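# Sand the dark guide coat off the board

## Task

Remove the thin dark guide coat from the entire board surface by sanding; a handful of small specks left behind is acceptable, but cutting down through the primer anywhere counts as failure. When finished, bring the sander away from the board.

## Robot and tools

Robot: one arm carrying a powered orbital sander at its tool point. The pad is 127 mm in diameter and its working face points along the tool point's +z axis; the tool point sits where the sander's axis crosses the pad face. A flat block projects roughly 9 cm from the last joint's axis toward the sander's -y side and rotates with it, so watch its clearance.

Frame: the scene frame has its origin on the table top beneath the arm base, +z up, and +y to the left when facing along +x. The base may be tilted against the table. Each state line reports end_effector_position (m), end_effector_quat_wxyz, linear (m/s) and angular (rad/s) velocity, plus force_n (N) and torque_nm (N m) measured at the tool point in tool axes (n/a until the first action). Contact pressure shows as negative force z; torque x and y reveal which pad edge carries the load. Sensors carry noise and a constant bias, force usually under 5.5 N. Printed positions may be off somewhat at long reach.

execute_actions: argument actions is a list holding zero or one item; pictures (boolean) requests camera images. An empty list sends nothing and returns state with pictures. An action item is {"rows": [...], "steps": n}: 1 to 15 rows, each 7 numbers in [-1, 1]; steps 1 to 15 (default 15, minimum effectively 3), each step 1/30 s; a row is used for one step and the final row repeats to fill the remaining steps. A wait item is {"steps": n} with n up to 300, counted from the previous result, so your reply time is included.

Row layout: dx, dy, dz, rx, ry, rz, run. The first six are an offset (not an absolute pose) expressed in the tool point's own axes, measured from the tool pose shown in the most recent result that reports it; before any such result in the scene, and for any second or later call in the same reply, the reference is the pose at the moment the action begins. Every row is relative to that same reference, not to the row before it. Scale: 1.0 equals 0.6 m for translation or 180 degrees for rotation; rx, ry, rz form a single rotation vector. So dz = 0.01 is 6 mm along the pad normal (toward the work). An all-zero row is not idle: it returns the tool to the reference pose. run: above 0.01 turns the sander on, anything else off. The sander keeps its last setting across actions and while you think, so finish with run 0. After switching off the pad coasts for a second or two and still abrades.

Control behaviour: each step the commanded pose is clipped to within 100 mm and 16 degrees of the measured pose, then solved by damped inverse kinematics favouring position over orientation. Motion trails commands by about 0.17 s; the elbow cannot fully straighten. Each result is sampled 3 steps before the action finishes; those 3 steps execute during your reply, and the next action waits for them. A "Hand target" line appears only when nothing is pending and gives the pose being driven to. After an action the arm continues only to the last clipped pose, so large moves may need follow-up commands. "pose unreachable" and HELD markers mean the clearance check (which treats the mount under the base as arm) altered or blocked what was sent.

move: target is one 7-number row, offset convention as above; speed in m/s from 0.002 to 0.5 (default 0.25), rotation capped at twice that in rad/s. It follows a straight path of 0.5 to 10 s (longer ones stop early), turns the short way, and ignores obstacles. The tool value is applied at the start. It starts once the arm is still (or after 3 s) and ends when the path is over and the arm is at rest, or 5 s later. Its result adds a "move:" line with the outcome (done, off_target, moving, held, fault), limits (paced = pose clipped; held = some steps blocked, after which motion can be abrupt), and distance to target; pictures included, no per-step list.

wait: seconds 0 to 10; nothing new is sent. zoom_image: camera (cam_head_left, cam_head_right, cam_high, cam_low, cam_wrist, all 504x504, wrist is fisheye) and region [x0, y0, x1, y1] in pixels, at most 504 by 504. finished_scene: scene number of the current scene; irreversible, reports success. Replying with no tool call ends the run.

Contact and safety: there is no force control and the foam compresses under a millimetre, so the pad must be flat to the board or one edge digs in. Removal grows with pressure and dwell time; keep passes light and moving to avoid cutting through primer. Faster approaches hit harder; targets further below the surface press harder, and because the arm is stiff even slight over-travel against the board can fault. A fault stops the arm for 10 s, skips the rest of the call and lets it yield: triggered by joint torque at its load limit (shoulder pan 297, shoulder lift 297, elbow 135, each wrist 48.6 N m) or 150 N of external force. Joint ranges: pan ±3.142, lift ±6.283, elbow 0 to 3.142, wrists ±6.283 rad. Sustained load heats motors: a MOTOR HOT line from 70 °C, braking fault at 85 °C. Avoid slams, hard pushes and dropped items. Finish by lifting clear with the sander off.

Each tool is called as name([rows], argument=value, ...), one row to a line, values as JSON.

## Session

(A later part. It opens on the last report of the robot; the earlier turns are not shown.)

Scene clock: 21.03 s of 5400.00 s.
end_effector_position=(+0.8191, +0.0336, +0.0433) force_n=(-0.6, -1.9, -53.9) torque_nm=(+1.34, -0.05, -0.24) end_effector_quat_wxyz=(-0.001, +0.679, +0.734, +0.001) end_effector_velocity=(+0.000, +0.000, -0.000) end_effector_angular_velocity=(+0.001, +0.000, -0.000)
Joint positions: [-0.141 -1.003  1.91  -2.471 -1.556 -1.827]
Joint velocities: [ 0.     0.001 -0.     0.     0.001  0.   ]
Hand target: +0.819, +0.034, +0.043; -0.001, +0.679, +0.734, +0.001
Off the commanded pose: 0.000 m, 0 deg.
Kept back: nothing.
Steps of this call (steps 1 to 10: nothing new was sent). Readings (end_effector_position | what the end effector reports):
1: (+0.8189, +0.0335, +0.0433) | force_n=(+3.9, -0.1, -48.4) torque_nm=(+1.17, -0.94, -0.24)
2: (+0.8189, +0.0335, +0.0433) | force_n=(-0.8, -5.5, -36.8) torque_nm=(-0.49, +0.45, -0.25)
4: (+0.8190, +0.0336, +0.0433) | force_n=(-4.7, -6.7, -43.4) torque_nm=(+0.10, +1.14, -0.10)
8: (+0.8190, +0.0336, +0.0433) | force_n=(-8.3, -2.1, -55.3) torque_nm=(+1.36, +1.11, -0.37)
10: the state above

move(target=[0, 0.12, -0.1, 0, 0, 0, 0], speed=0.2)

Scene clock: 22.33 s of 5400.00 s.
end_effector_position=(+0.8906, +0.0391, +0.1031) force_n=(+6.1, -5.6, -6.6) torque_nm=(-0.54, -0.64, -0.01) end_effector_quat_wxyz=(-0.001, +0.679, +0.734, +0.001) end_effector_velocity=(+0.002, -0.000, +0.001) end_effector_angular_velocity=(-0.000, +0.001, -0.000)
Joint positions: [-0.121 -0.993  1.737 -2.309 -1.556 -1.807]
Joint velocities: [ 0.     0.001 -0.006  0.005 -0.001  0.001]
Hand target: +0.891, +0.039, +0.103; -0.001, +0.679, +0.734, +0.001
Off the commanded pose: 0.000 m, 0 deg.
Kept back: nothing.
move: done
camera_calibration (this result's frames):
cam_wrist: T_world_to_cam=[[-0.0954167, 0.994322, 0.0471055, 0.0350325], [0.967661, 0.0815497, 0.238707, -0.845829], [0.23351, 0.0683588, -0.969949, 0.000801521], [0, 0, 0, 1]] pos_world=[0.821632, 0.0340887, 0.201032]

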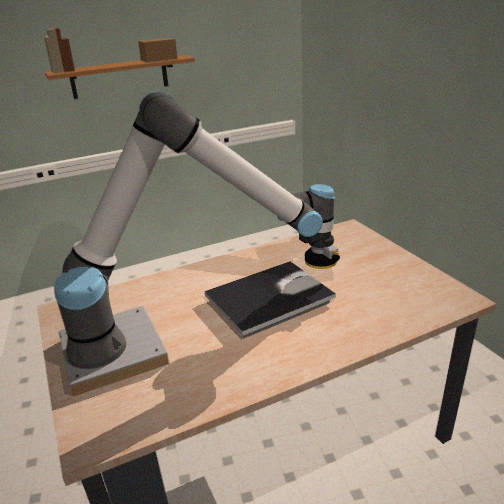

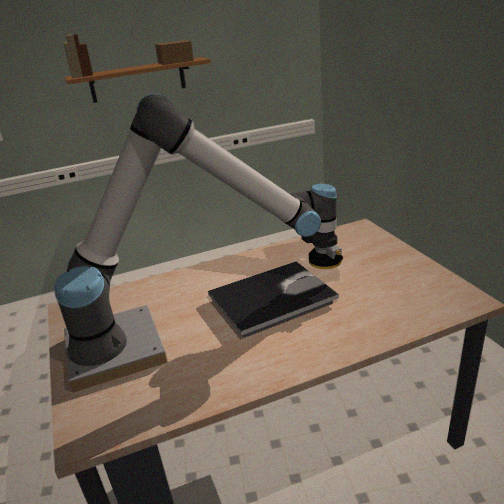

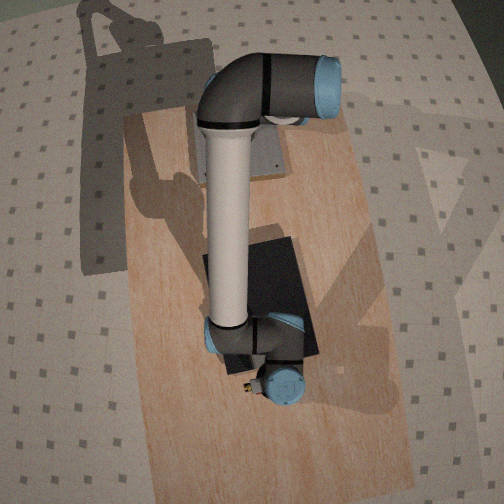

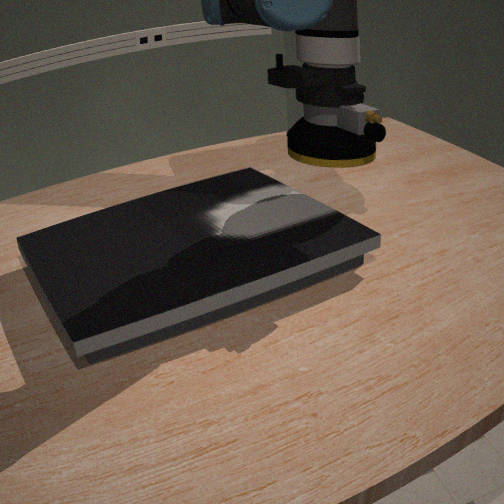

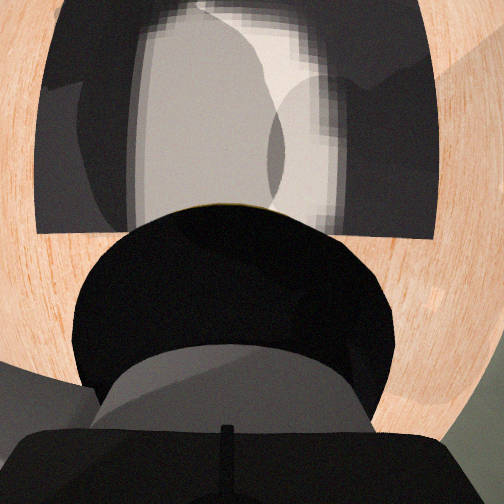

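move(target=[-0.175, -0.19, 0.0937, 0, -0.0003, 0, 0], speed=0.2)

Scene clock: 27.30 s of 5400.00 s.
end_effector_position=(+0.7854, -0.0742, +0.0466) force_n=(+0.2, +1.7, +1.8) torque_nm=(+0.36, +0.04, -0.07) end_effector_quat_wxyz=(-0.000, +0.679, +0.734, +0.000) end_effector_velocity=(-0.002, -0.002, -0.001) end_effector_angular_velocity=(+0.000, +0.001, +0.000)
Joint positions: [-0.284 -1.039  1.973 -2.496 -1.558 -1.97 ]
Joint velocities: [-0.003 -0.     0.004 -0.002 -0.    -0.003]
Hand target: +0.785, -0.074, +0.046; -0.000, +0.679, +0.734, +0.000
Off the commanded pose: 0.000 m, 0 deg.
Kept back: nothing.
move: done
camera_calibration (this result's frames):
cam_wrist: T_world_to_cam=[[-0.0953819, 0.994374, 0.0460675, 0.140354], [0.967732, 0.0817846, 0.238339, -0.721309], [0.23323, 0.0673142, -0.970089, -0.021576], [0, 0, 0, 1]] pos_world=[0.716453, -0.0791203, 0.144519]

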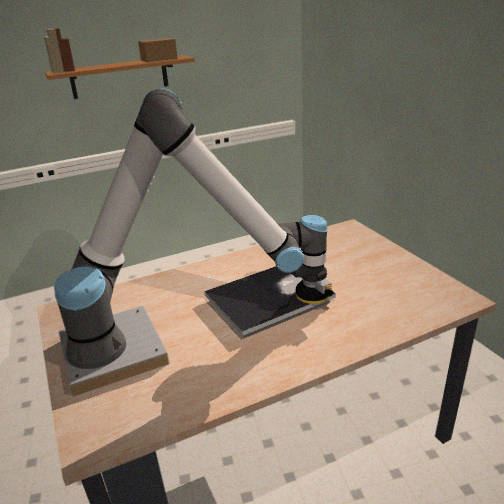

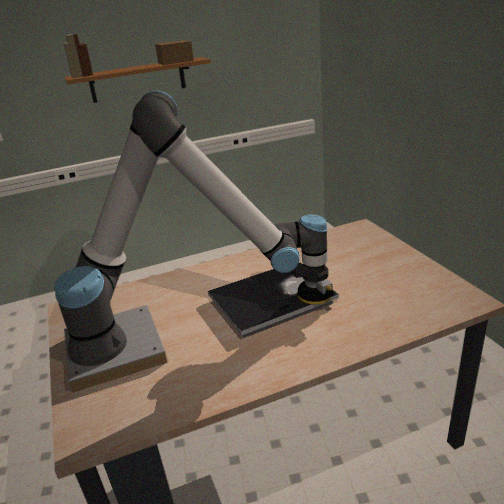

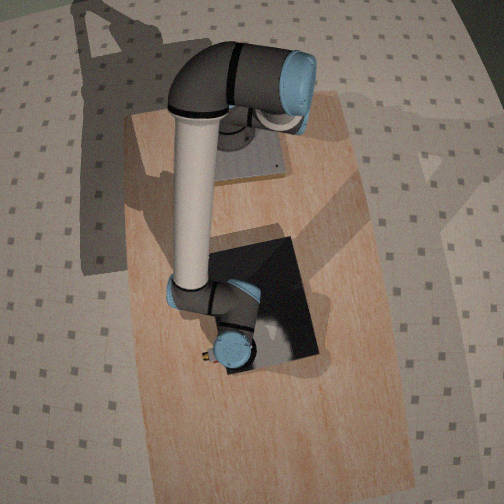

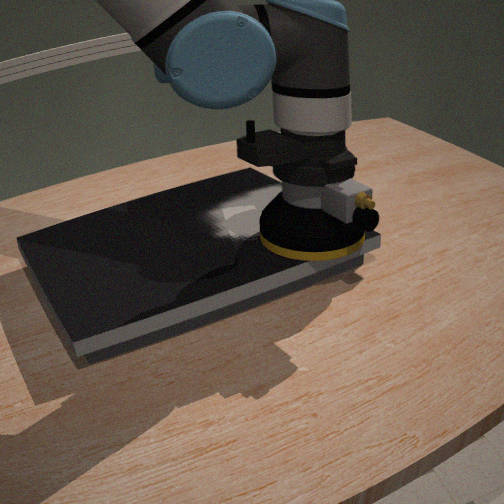

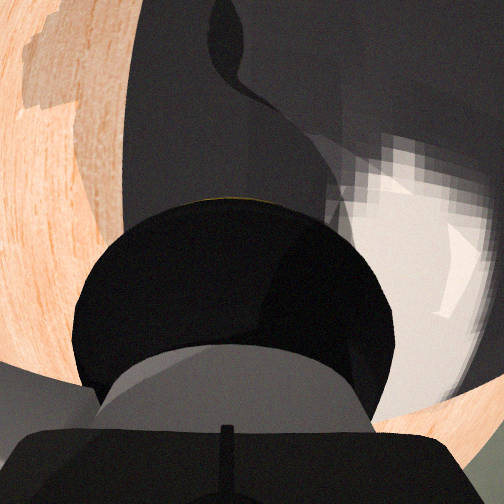

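execute_actions([
  {"rows": [[0,0,0.001,0,0,0,0],[0,0,0.002,0,0,0,0],[0,0,0.0028,0,0,0,0],[0,0,0.0034,0,0,0,0],[0,0,0.0039,0,0,0,0],[0,0,0.0043,0,0,0,0],[0,0,0.0047,0,0,0,0],[0,0,0.005,0,0,0,0],[0,0,0.0052,0,0,0,0]], "steps": 15},
])

execute_actions([
  {"steps": 12},
])

execute_actions([
  {"steps": 9},
])

Scene clock: 27.87 s of 5400.00 s.
end_effector_position=(+0.7854, -0.0743, +0.0440) force_n=(+2.6, -5.2, -19.9) torque_nm=(+0.46, -0.21, +0.02) end_effector_quat_wxyz=(-0.000, +0.679, +0.734, +0.000) end_effector_velocity=(+0.001, +0.000, -0.003) end_effector_angular_velocity=(+0.000, -0.002, -0.000)
Joint positions: [-0.284 -1.036  1.973 -2.501 -1.558 -1.97 ]
Joint velocities: [ 0.     0.005  0.    -0.007  0.001  0.001]
Steps of this call (steps 1 to 5: nothing new was sent; steps 6 to 17: the first 12 steps of this action). Readings (end_effector_position | what the end effector reports):
6: (+0.7852, -0.0744, +0.0465) | force_n=(-1.8, +1.3, +2.7) torque_nm=(+0.38, +0.15, -0.02)
7: (+0.7852, -0.0744, +0.0464) | force_n=(+1.7, +1.4, +0.0) torque_nm=(+0.29, -0.14, +0.00)
9: (+0.7853, -0.0744, +0.0460) | force_n=(-2.0, +3.3, -1.3) torque_nm=(+0.41, +0.40, -0.28)
13: (+0.7853, -0.0743, +0.0448) | force_n=(-3.6, -5.2, -5.4) torque_nm=(-0.73, +0.34, +0.00)
17: the state above

Scene clock: 28.27 s of 5400.00 s.
end_effector_position=(+0.7854, -0.0742, +0.0435) force_n=(+1.6, -4.7, -38.4) torque_nm=(+0.82, +0.11, +0.02) end_effector_quat_wxyz=(-0.000, +0.679, +0.734, +0.000) end_effector_velocity=(-0.000, +0.000, -0.001) end_effector_angular_velocity=(+0.001, +0.001, -0.000)
Joint positions: [-0.284 -1.035  1.973 -2.502 -1.558 -1.97 ]
Joint velocities: [-0.     0.001  0.     0.     0.     0.   ]
Hand target: +0.785, -0.074, +0.043; -0.000, +0.679, +0.734, +0.000
Off the commanded pose: 0.000 m, 0 deg.
Kept back: nothing.
Steps of this call (steps 1 to 3: the last 3 steps of your previous action; steps 4 to 12: nothing new was sent). Readings (end_effector_position | what the end effector reports):
1: (+0.7854, -0.0743, +0.0439) | force_n=(+2.5, -8.5, -28.3) torque_nm=(+0.09, -0.23, +0.02)
2: (+0.7855, -0.0743, +0.0439) | force_n=(-1.7, -10.2, -27.8) torque_nm=(-0.01, +0.47, -0.07)
4: (+0.7855, -0.0743, +0.0437) | force_n=(-2.0, -12.2, -31.6) torque_nm=(-0.17, +0.46, +0.02)
8: (+0.7854, -0.0742, +0.0436) | force_n=(+3.2, -10.2, -42.5) torque_nm=(+0.12, -0.19, -0.02)
12: the state above

Scene clock: 28.57 s of 5400.00 s.
end_effector_position=(+0.7854, -0.0742, +0.0435) force_n=(+0.0, -7.7, -39.8) torque_nm=(+0.22, +0.24, -0.26) end_effector_quat_wxyz=(-0.000, +0.679, +0.734, +0.000) end_effector_velocity=(+0.000, +0.000, -0.000) end_effector_angular_velocity=(+0.000, -0.001, -0.000)
Joint positions: [-0.284 -1.035  1.973 -2.502 -1.558 -1.97 ]
Joint velocities: [ 0.     0.     0.    -0.001  0.     0.   ]
Hand target: +0.785, -0.074, +0.043; -0.000, +0.679, +0.734, +0.000
Off the commanded pose: 0.000 m, 0 deg.
Kept back: nothing.
Steps of this call (steps 1 to 9: nothing new was sent). Readings (end_effector_position | what the end effector reports):
1: (+0.7854, -0.0742, +0.0435) | force_n=(-2.4, -15.0, -42.9) torque_nm=(-0.58, +0.64, -0.02)
2: (+0.7854, -0.0742, +0.0435) | force_n=(-1.6, -10.8, -42.9) torque_nm=(+0.01, +0.41, -0.04)
4: (+0.7854, -0.0742, +0.0435) | force_n=(-0.4, -11.5, -43.5) torque_nm=(-0.15, +0.31, -0.10)
8: (+0.7854, -0.0742, +0.0435) | force_n=(-5.6, -15.0, -40.6) torque_nm=(-0.66, +0.93, -0.02)
9: the state above

move(target=[0, 0.1167, -0.0033, 0, 0, 0, 1], speed=0.15)

execute_actions([
  {"rows": [[0,0,0.001,0,0,0,1],[0,0,0.002,0,0,0,1],[0,0,0.003,0,0,0,1],[0,0,0.0037,0,0,0,1]], "steps": 12},
])

move(target=[0, -0.333, 0.0008, 0, 0, 0, 1], speed=0.033)

execute_actions([
  {"steps": 5},
])

Scene clock: 30.17 s of 5400.00 s.
end_effector_position=(+0.8549, -0.0687, +0.0455) force_n=(+3.4, +1.1, -0.2) torque_nm=(+0.37, -0.49, -0.23) end_effector_quat_wxyz=(-0.000, +0.679, +0.734, +0.000) end_effector_velocity=(+0.003, +0.000, +0.000) end_effector_angular_velocity=(-0.000, -0.001, +0.000)
Joint positions: [-0.252 -0.962  1.827 -2.429 -1.558 -1.937]
Joint velocities: [ 0.001  0.003 -0.005  0.001  0.     0.001]
Hand target: +0.855, -0.069, +0.046; -0.000, +0.679, +0.734, +0.000
Off the commanded pose: 0.000 m, 0 deg.
Kept back: nothing.
move: done
camera_calibration (this result's frames):
cam_wrist: T_world_to_cam=[[-0.0953959, 0.994366, 0.0462257, 0.141507], [0.967686, 0.0817474, 0.238538, -0.788795], [0.233415, 0.0674876, -0.970032, -0.0393791], [0, 0, 0, 1]] pos_world=[0.785997, -0.0735699, 0.143418]

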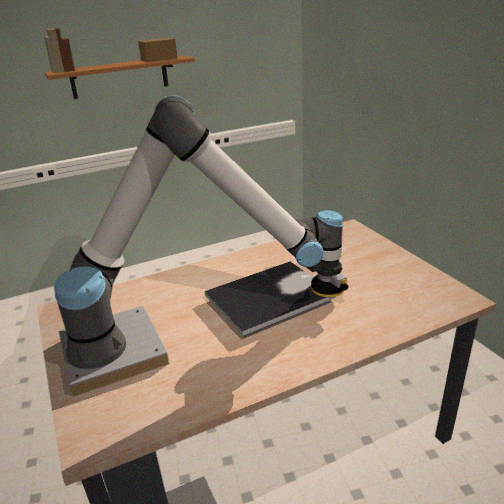

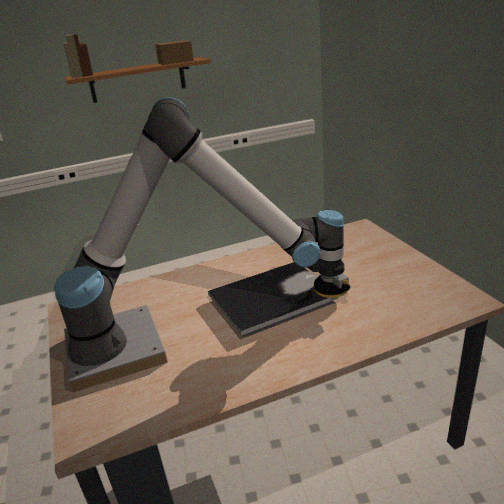

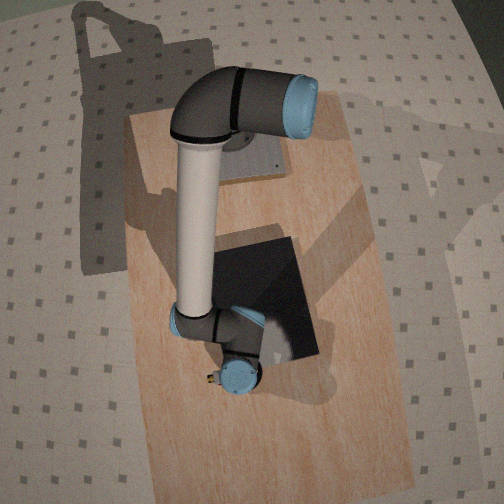

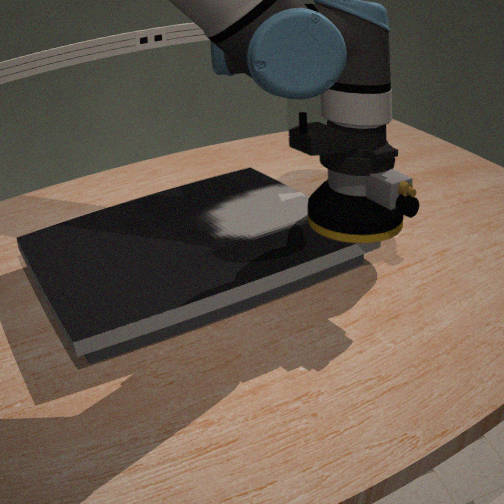

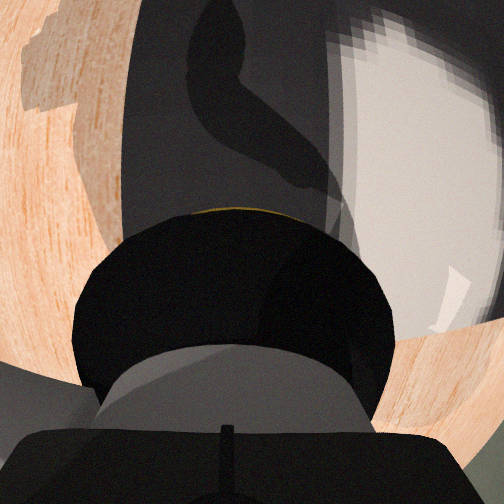

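Scene clock: 30.47 s of 5400.00 s.
end_effector_position=(+0.8552, -0.0687, +0.0439) force_n=(+0.7, +2.3, -10.2) torque_nm=(+0.41, -0.04, -0.15) end_effector_quat_wxyz=(-0.000, +0.679, +0.734, +0.000) end_effector_velocity=(-0.000, +0.000, -0.004) end_effector_angular_velocity=(+0.000, -0.001, -0.000)
Joint positions: [-0.252 -0.96   1.827 -2.432 -1.558 -1.937]
Joint velocities: [ 0.     0.004  0.002 -0.007  0.     0.   ]
Steps of this call (steps 1 to 9: the first 9 steps of this action). Readings (end_effector_position | what the end effector reports):
1: (+0.8550, -0.0687, +0.0455) | force_n=(+0.6, +1.0, -2.3) torque_nm=(+0.26, -0.21, -0.11)
2: (+0.8550, -0.0687, +0.0454) | force_n=(+0.2, +0.1, -3.2) torque_nm=(+0.14, -0.16, -0.13)
4: (+0.8550, -0.0687, +0.0449) | force_n=(-0.4, +2.4, +2.3) torque_nm=(+0.45, -0.02, -0.08)
8: (+0.8552, -0.0687, +0.0441) | force_n=(+2.5, -0.4, -18.2) torque_nm=(+0.27, -0.48, -0.11)
9: the state above

Scene clock: 37.13 s of 5400.00 s.
end_effector_position=(+0.6561, -0.0845, +0.0428) force_n=(+6.8, +4.4, -53.7) torque_nm=(+1.13, -1.26, -0.15) end_effector_quat_wxyz=(-0.000, +0.679, +0.734, +0.000) end_effector_velocity=(-0.002, -0.000, +0.000) end_effector_angular_velocity=(-0.001, -0.001, +0.001)
Joint positions: [-0.362 -1.169  2.228 -2.622 -1.559 -2.048]
Joint velocities: [-0.001 -0.003  0.004 -0.003 -0.    -0.002]
Hand target: +0.656, -0.084, +0.043; -0.000, +0.679, +0.734, +0.000
Off your previous action's commanded pose: 0.000 m, 0 deg at its last step (step 3 of this call).
Off the commanded pose: 0.000 m, 0 deg.
Kept back: nothing.
move: done
camera_calibration (this result's frames):
cam_wrist: T_world_to_cam=[[-0.0953917, 0.994372, 0.0460901, 0.138385], [0.967685, 0.0817752, 0.238534, -0.594449], [0.233423, 0.0673548, -0.97004, 0.00547983], [0, 0, 0, 1]] pos_world=[0.587161, -0.0893638, 0.140734]

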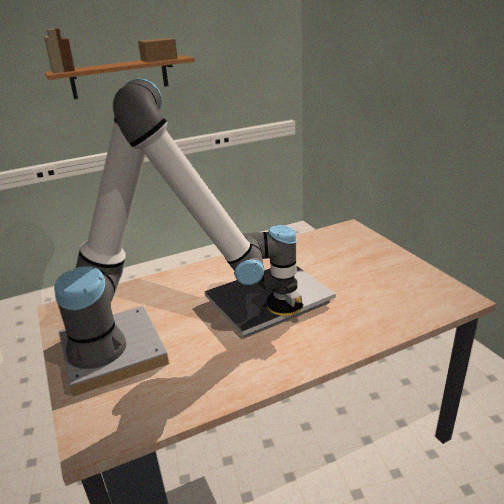

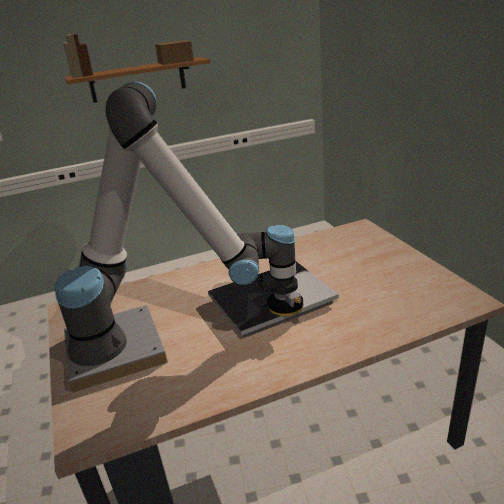

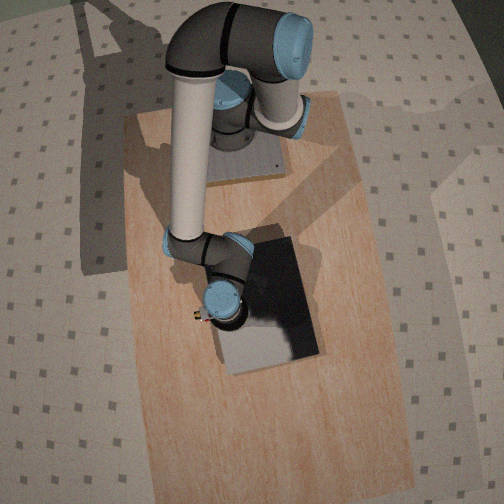

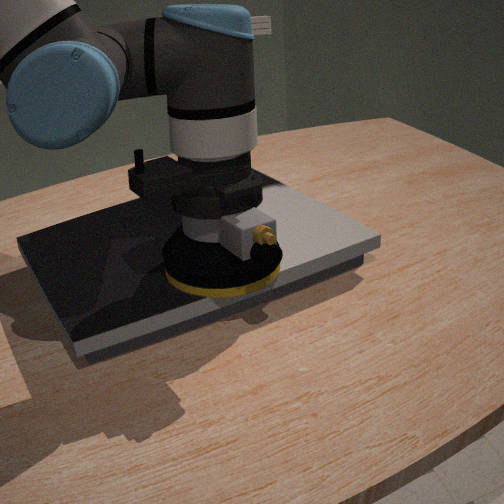

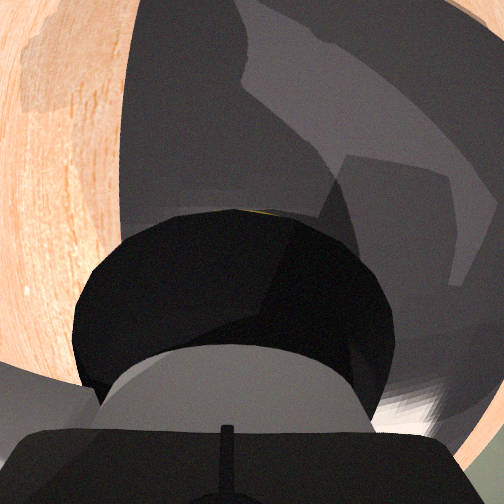

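Scene clock: 37.30 s of 5400.00 s.
end_effector_position=(+0.6559, -0.0845, +0.0428) force_n=(+4.3, +3.1, -37.2) torque_nm=(-0.90, -0.47, +0.03) end_effector_quat_wxyz=(-0.000, +0.679, +0.734, +0.000) end_effector_velocity=(-0.000, -0.000, +0.000) end_effector_angular_velocity=(-0.001, -0.001, -0.000)
Joint positions: [-0.362 -1.169  2.228 -2.622 -1.559 -2.048]
Joint velocities: [-0.001 -0.001  0.001 -0.002 -0.    -0.   ]
Hand target: +0.656, -0.084, +0.043; -0.000, +0.679, +0.734, +0.000
Off the commanded pose: 0.000 m, 0 deg.
Kept back: nothing.
Steps of this call (steps 1 to 5: nothing new was sent). Readings (end_effector_position | what the end effector reports):
1: (+0.6560, -0.0845, +0.0428) | force_n=(-9.2, -10.7, -61.5) torque_nm=(-0.40, +1.85, -0.27)
2: (+0.6560, -0.0845, +0.0428) | force_n=(+3.3, +1.6, -43.0) torque_nm=(-0.99, -0.35, +0.00)
4: (+0.6559, -0.0845, +0.0428) | force_n=(-4.6, -8.8, -56.6) torque_nm=(-0.33, +1.39, -0.12)
5: the state above

Clean so far, force ≈50 N. Continue the lane.

move(target=[0, -0.333, 0.0007, 0, 0, 0, 1], speed=0.035)

execute_actions([
  {"rows": [[0,0,0,0,0,0,1],[0,0,0,0,0,0,1],[0,0,-0.004,0,0,0,0]], "steps": 12},
])

Scene clock: 43.60 s of 5400.00 s.
end_effector_position=(+0.4569, -0.1003, +0.0422) force_n=(-2.2, +5.4, -31.9) torque_nm=(-1.13, +0.22, -0.03) end_effector_quat_wxyz=(-0.000, +0.679, +0.734, +0.000) end_effector_velocity=(-0.002, -0.001, +0.000) end_effector_angular_velocity=(-0.002, -0.001, +0.000)
Joint positions: [-0.566 -1.378  2.594 -2.775 -1.561 -2.252]
Joint velocities: [-0.004 -0.003  0.005 -0.003 -0.001 -0.004]
Hand target: +0.457, -0.100, +0.042; -0.000, +0.679, +0.734, +0.000
Off the commanded pose: 0.000 m, 0 deg.
Kept back: nothing.
move: done
camera_calibration (this result's frames):
cam_wrist: T_world_to_cam=[[-0.0953612, 0.994374, 0.0461151, 0.135099], [0.967784, 0.0817673, 0.238137, -0.400286], [0.233026, 0.0673384, -0.970136, 0.0526516], [0, 0, 0, 1]] pos_world=[0.388004, -0.105154, 0.140172]

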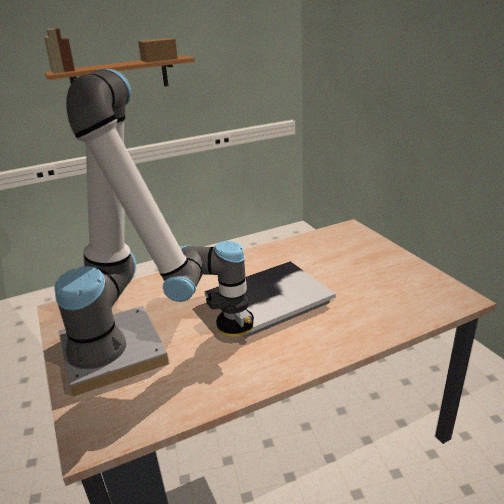

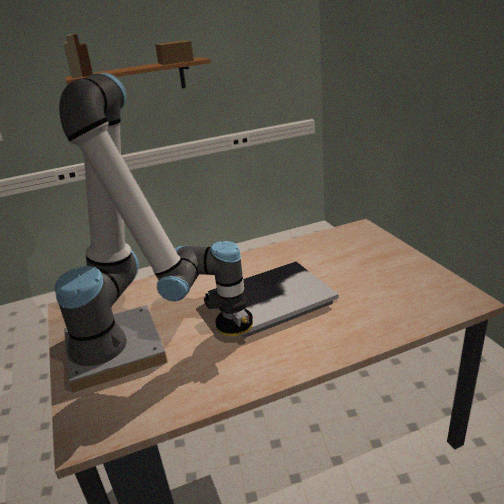

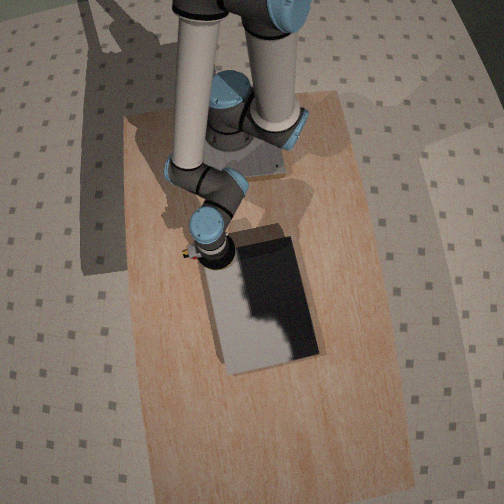

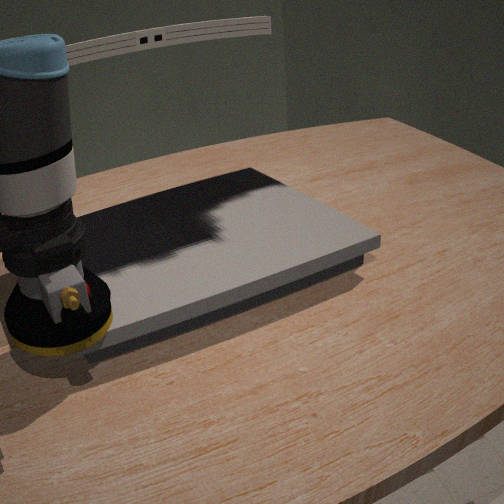

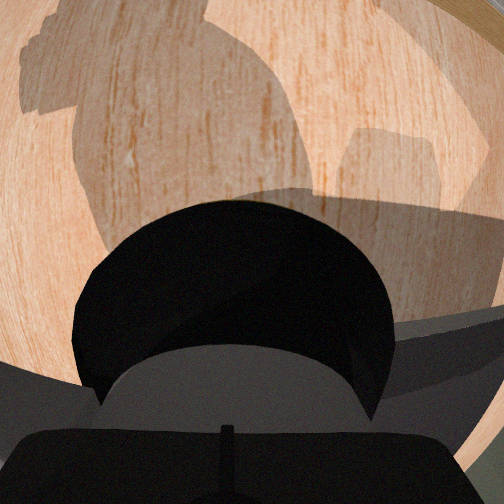

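Scene clock: 43.90 s of 5400.00 s.
end_effector_position=(+0.4566, -0.1001, +0.0439) force_n=(-6.1, -0.8, +5.5) torque_nm=(-0.23, +0.80, -0.01) end_effector_quat_wxyz=(-0.001, +0.679, +0.734, -0.000) end_effector_velocity=(+0.001, -0.000, +0.005) end_effector_angular_velocity=(+0.001, -0.002, -0.000)
Joint positions: [-0.566 -1.384  2.594 -2.769 -1.561 -2.252]
Joint velocities: [-0.    -0.012 -0.004  0.015  0.002  0.   ]
Steps of this call (steps 1 to 9: the first 9 steps of this action). Readings (end_effector_position | what the end effector reports):
1: (+0.4568, -0.1003, +0.0422) | force_n=(-0.2, -2.6, -41.8) torque_nm=(-0.43, +0.68, -0.11)
2: (+0.4568, -0.1003, +0.0422) | force_n=(+0.0, +6.1, -27.6) torque_nm=(-0.85, -0.30, -0.14)
4: (+0.4567, -0.1002, +0.0426) | force_n=(-1.1, -5.5, -29.0) torque_nm=(-1.25, +0.51, +0.08)
8: (+0.4565, -0.1001, +0.0438) | force_n=(-1.3, -0.8, -4.8) torque_nm=(-0.10, +0.09, -0.14)
9: the state above

Lifted. Let me inspect the lane's cleared width.

zoom_image(camera="cam_high", region=[180, 220, 340, 390])

zoom_image(camera="cam_low", region=[0, 150, 400, 380])

Region (180, 220, 340, 390) of cam_high's 504x504 image, scaled by 2.965, with more detail than that image has; it fills the left 474 columns of this view, and the rest is white.

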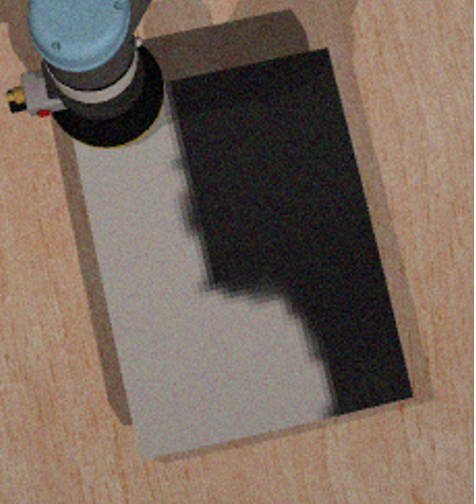

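Region (0, 150, 400, 380) of cam_low's 504x504 image, scaled by 1.260, with more detail than that image has; it fills the top 290 rows of this view, and the rest is white.

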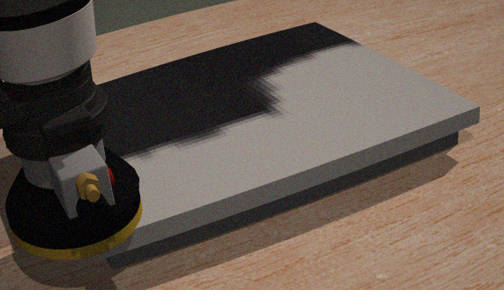

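execute_actions(actions=[])

Scene clock: 44.40 s of 5400.00 s.
end_effector_position=(+0.4569, -0.1003, +0.0446) force_n=(-2.9, +0.4, -2.0) torque_nm=(+0.07, +0.40, -0.01) end_effector_quat_wxyz=(-0.000, +0.679, +0.734, +0.000) end_effector_velocity=(+0.000, -0.000, +0.000) end_effector_angular_velocity=(-0.002, -0.001, -0.000)
Joint positions: [-0.566 -1.385  2.593 -2.767 -1.561 -2.252]
Joint velocities: [ 0.    -0.    -0.    -0.002 -0.001  0.   ]
Hand target: +0.457, -0.100, +0.045; -0.000, +0.679, +0.734, +0.000
Off the commanded pose: 0.000 m, 0 deg.
Kept back: nothing.
Steps of this call (steps 1 to 3: the last 3 steps of your previous action; steps 4 to 15: nothing new was sent). Readings (end_effector_position | what the end effector reports):
1: (+0.4566, -0.1001, +0.0441) | force_n=(-2.5, -1.9, -2.0) torque_nm=(+0.01, +0.25, +0.00)
2: (+0.4567, -0.1001, +0.0442) | force_n=(-0.6, +3.6, +2.1) torque_nm=(+0.83, +0.11, -0.09)
4: (+0.4567, -0.1002, +0.0444) | force_n=(-4.5, -2.2, -2.2) torque_nm=(+0.04, +0.71, -0.07)
8: (+0.4568, -0.1003, +0.0445) | force_n=(+1.5, +0.3, -4.6) torque_nm=(+0.19, -0.11, +0.09)
15: the state above
camera_calibration (this result's frames):
cam_wrist: T_world_to_cam=[[-0.0953651, 0.994373, 0.0461219, 0.135], [0.967785, 0.08177, 0.23813, -0.400846], [0.233018, 0.0673453, -0.970138, 0.0549769], [0, 0, 0, 1]] pos_world=[0.387997, -0.105165, 0.142562]

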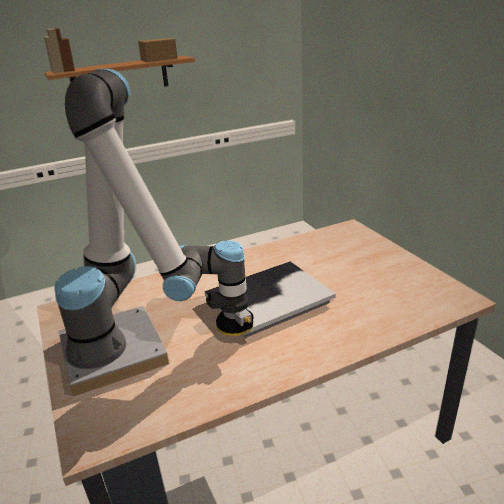

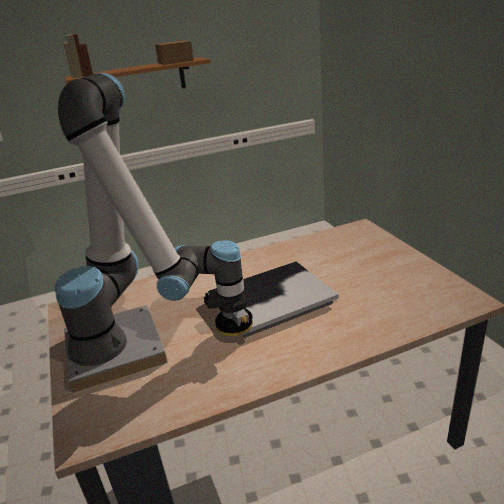

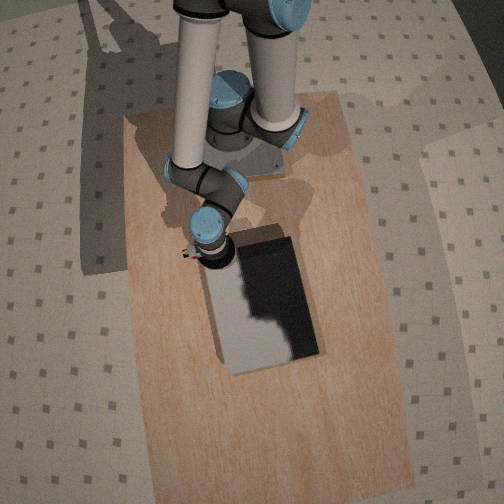

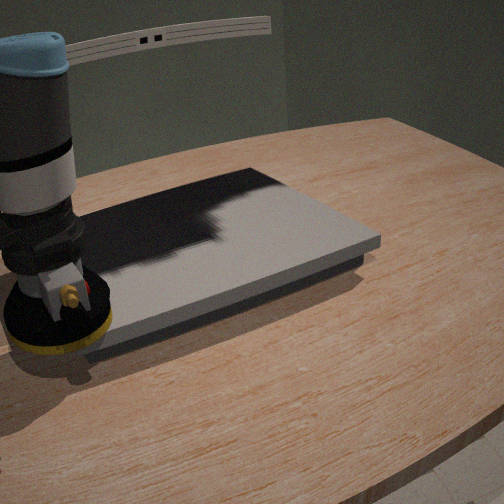

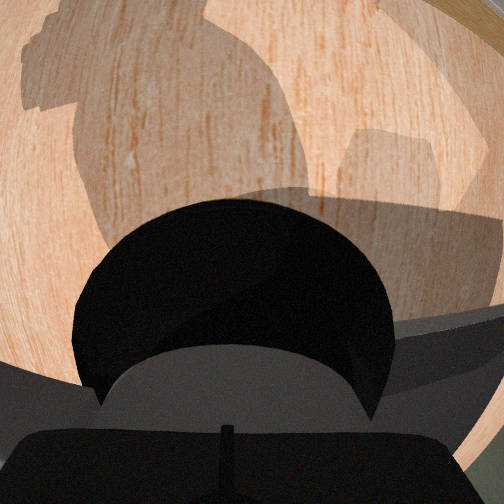

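move(target=[0.18, 0, 0, -0.00013, 0, 0, 1], speed=0.2)

execute_actions([
  {"rows": [[0,0,0.001,0,0,0,1],[0,0,0.002,0,0,0,1],[0,0,0.003,0,0,0,1],[0,0,0.004,0,0,0,1],[0,0,0.0044,0,0,0,1]], "steps": 14},
])

move(target=[0, 0.367, -0.0007, 0, 0, 0, 1], speed=0.045)

execute_actions([
  {"rows": [[0,0,0,0,0,0,1],[0,0,-0.005,0,0,0,1]], "steps": 12},
])

move(target=[0.17, 0.3, 0, 0, 0, 0, 1], speed=0.25)

Scene clock: 45.93 s of 5400.00 s.
end_effector_position=(+0.4484, +0.0072, +0.0448) force_n=(+3.1, -1.7, +1.1) torque_nm=(+0.02, -0.09, -0.01) end_effector_quat_wxyz=(-0.000, +0.679, +0.734, +0.000) end_effector_velocity=(+0.001, +0.002, +0.000) end_effector_angular_velocity=(+0.000, +0.000, -0.000)
Joint positions: [-0.353 -1.414  2.63  -2.779 -1.558 -2.039]
Joint velocities: [ 0.006  0.    -0.001  0.001 -0.     0.006]
Hand target: +0.448, +0.007, +0.045; -0.000, +0.679, +0.734, +0.000
Off the commanded pose: 0.000 m, 0 deg.
Kept back: nothing.
move: done
camera_calibration (this result's frames):
cam_wrist: T_world_to_cam=[[-0.0954477, 0.994363, 0.0461713, 0.0273535], [0.967598, 0.0817865, 0.238883, -0.401425], [0.23376, 0.0674761, -0.96995, 0.0495791], [0, 0, 0, 1]] pos_world=[0.379439, 0.00228646, 0.14272]

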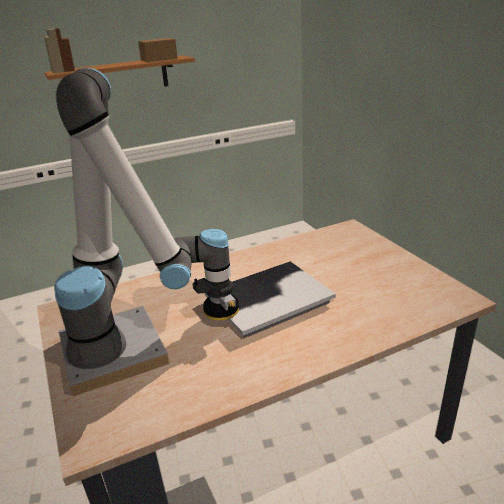

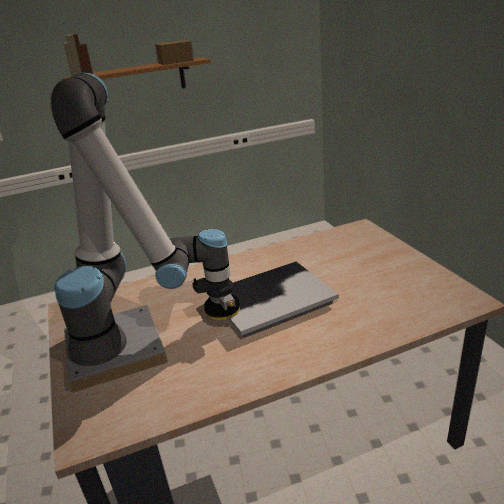

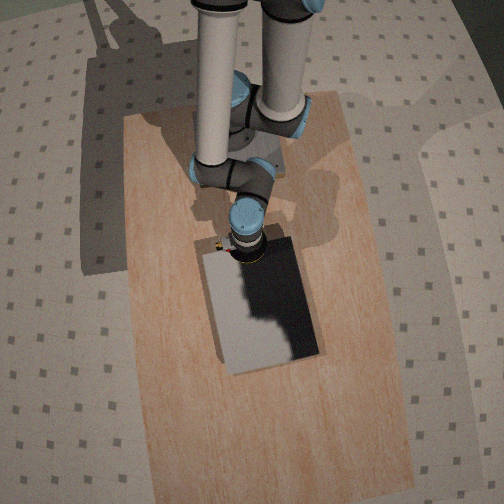

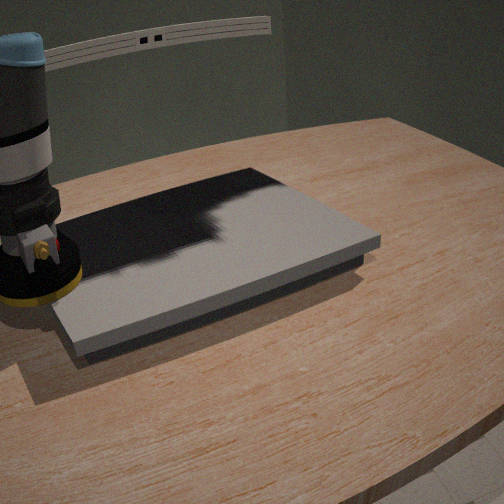

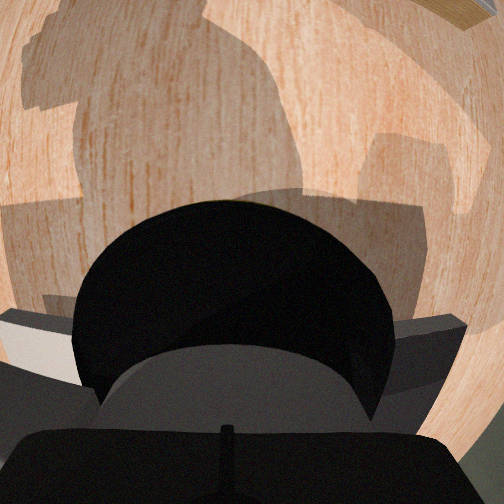

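Scene clock: 46.30 s of 5400.00 s.
end_effector_position=(+0.4486, +0.0071, +0.0426) force_n=(+2.7, +1.1, -37.8) torque_nm=(+0.05, -0.42, -0.12) end_effector_quat_wxyz=(+0.000, +0.679, +0.734, +0.000) end_effector_velocity=(-0.001, +0.000, -0.003) end_effector_angular_velocity=(+0.001, +0.001, +0.000)
Joint positions: [-0.353 -1.407  2.631 -2.787 -1.558 -2.039]
Joint velocities: [ 0.     0.008  0.002 -0.009  0.     0.   ]
Steps of this call (steps 1 to 11: the first 11 steps of this action). Readings (end_effector_position | what the end effector reports):
1: (+0.4484, +0.0072, +0.0448) | force_n=(+1.8, -3.3, +6.5) torque_nm=(-0.14, -0.18, -0.03)
2: (+0.4484, +0.0072, +0.0447) | force_n=(-3.4, +0.4, +0.4) torque_nm=(+0.09, +0.57, -0.17)
4: (+0.4486, +0.0072, +0.0443) | force_n=(+0.3, +2.0, +2.1) torque_nm=(+0.17, -0.08, -0.29)
8: (+0.4487, +0.0071, +0.0431) | force_n=(-8.1, -0.9, -15.5) torque_nm=(-0.54, +1.21, +0.04)
11: the state above

Scene clock: 51.83 s of 5400.00 s.
end_effector_position=(+0.6678, +0.0246, +0.0430) force_n=(+9.9, +5.1, -46.0) torque_nm=(-0.33, -1.51, +0.13) end_effector_quat_wxyz=(+0.000, +0.679, +0.734, +0.001) end_effector_velocity=(+0.003, +0.000, -0.000) end_effector_angular_velocity=(-0.001, -0.001, +0.001)
Joint positions: [-0.195 -1.165  2.216 -2.617 -1.557 -1.881]
Joint velocities: [ 0.001  0.003 -0.005  0.001 -0.001  0.001]
Hand target: +0.668, +0.025, +0.043; +0.000, +0.679, +0.734, +0.000
Off your previous action's commanded pose: 0.000 m, 0 deg at its last step (step 3 of this call).
Off the commanded pose: 0.000 m, 0 deg.
Kept back: nothing.
move: done
camera_calibration (this result's frames):
cam_wrist: T_world_to_cam=[[-0.0954774, 0.994366, 0.0460562, 0.031118], [0.96747, 0.0818068, 0.239394, -0.614633], [0.234278, 0.0674147, -0.969829, -0.00499768], [0, 0, 0, 1]] pos_world=[0.598781, 0.0196754, 0.14086]

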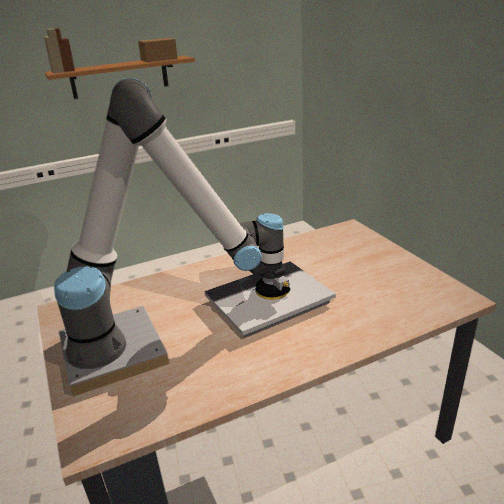

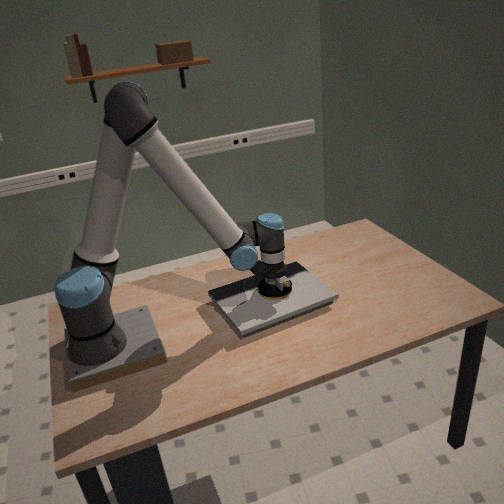

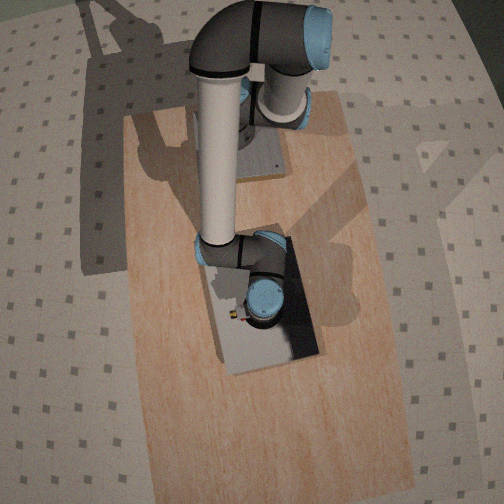

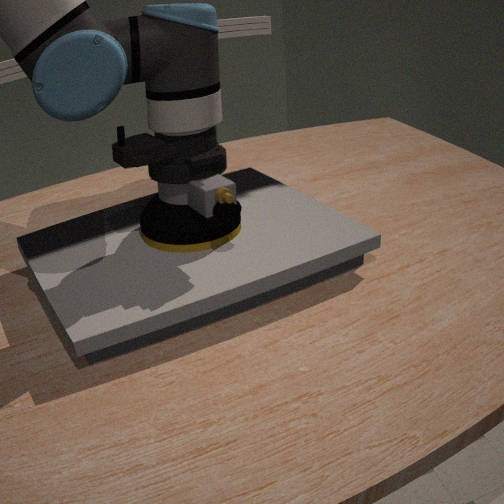

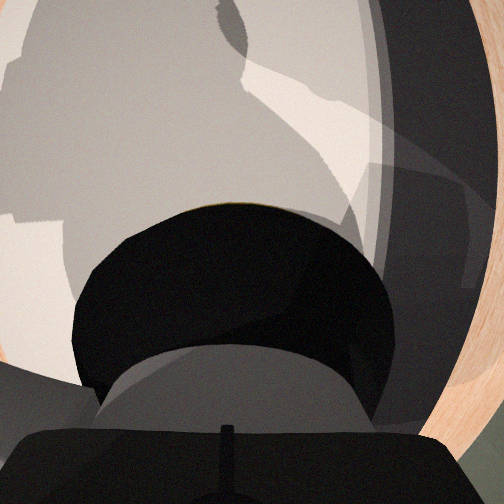

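Scene clock: 52.13 s of 5400.00 s.
end_effector_position=(+0.6675, +0.0247, +0.0453) force_n=(+0.3, +2.1, -5.1) torque_nm=(+0.41, -0.07, -0.20) end_effector_quat_wxyz=(-0.000, +0.679, +0.734, +0.000) end_effector_velocity=(+0.001, -0.001, +0.005) end_effector_angular_velocity=(-0.001, -0.003, -0.000)
Joint positions: [-0.195 -1.169  2.216 -2.611 -1.557 -1.881]
Joint velocities: [-0.    -0.008 -0.002  0.007 -0.001  0.   ]
Steps of this call (steps 1 to 9: the first 9 steps of this action). Readings (end_effector_position | what the end effector reports):
1: (+0.6678, +0.0246, +0.0430) | force_n=(-5.1, -2.3, -58.1) torque_nm=(+0.95, +0.46, -0.24)
2: (+0.6678, +0.0246, +0.0431) | force_n=(-4.5, -8.2, -48.4) torque_nm=(-1.76, +0.81, -0.15)
4: (+0.6676, +0.0246, +0.0439) | force_n=(-7.3, +0.1, -15.8) torque_nm=(+0.31, +1.17, -0.16)
8: (+0.6675, +0.0247, +0.0451) | force_n=(-3.1, -1.5, -2.6) torque_nm=(+0.36, +0.42, -0.16)
9: the state above

Scene clock: 53.83 s of 5400.00 s.
end_effector_position=(+0.8389, +0.1404, +0.0464) force_n=(-2.6, +3.0, -0.3) torque_nm=(+0.56, +0.12, +0.00) end_effector_quat_wxyz=(+0.000, +0.679, +0.734, +0.001) end_effector_velocity=(+0.003, +0.001, -0.000) end_effector_angular_velocity=(-0.001, -0.000, -0.000)
Joint positions: [-0.008 -0.976  1.845 -2.437 -1.556 -1.694]
Joint velocities: [ 0.002  0.004 -0.006  0.002 -0.001  0.002]
Hand target: +0.839, +0.141, +0.046; +0.000, +0.679, +0.734, +0.001
Off your previous action's commanded pose: 0.000 m, 0 deg at its last step (step 3 of this call).
Off the commanded pose: 0.000 m, 0 deg.
Kept back: nothing.
move: done
camera_calibration (this result's frames):
cam_wrist: T_world_to_cam=[[-0.0954986, 0.994357, 0.0461969, -0.0678619], [0.967405, 0.0817754, 0.239668, -0.790417], [0.234538, 0.067579, -0.969755, -0.0498477], [0, 0, 0, 1]] pos_world=[0.769864, 0.135484, 0.144233]

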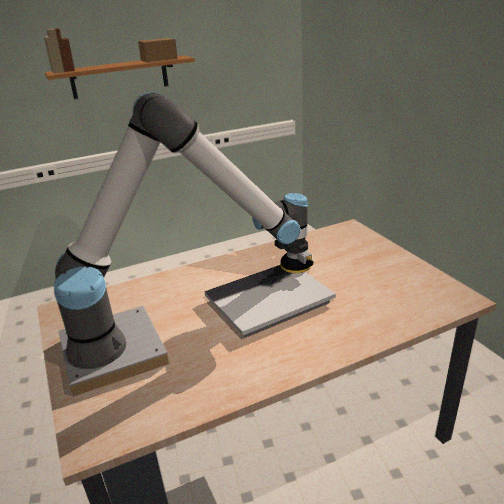

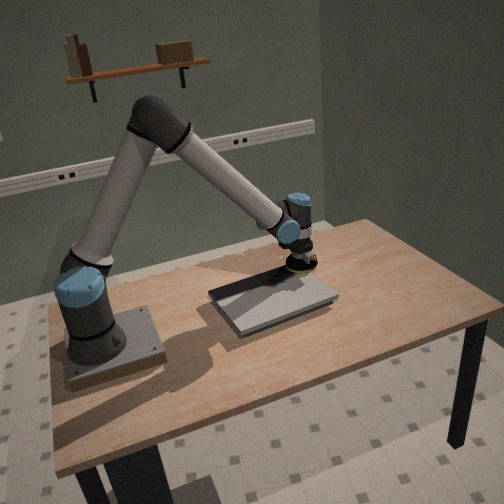

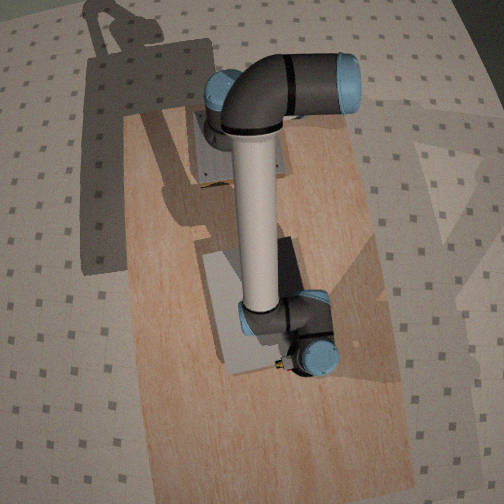

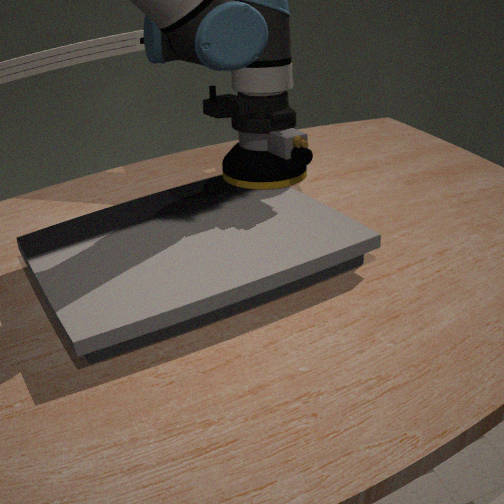

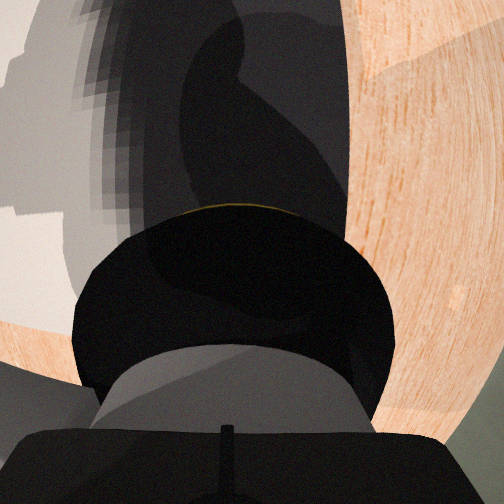

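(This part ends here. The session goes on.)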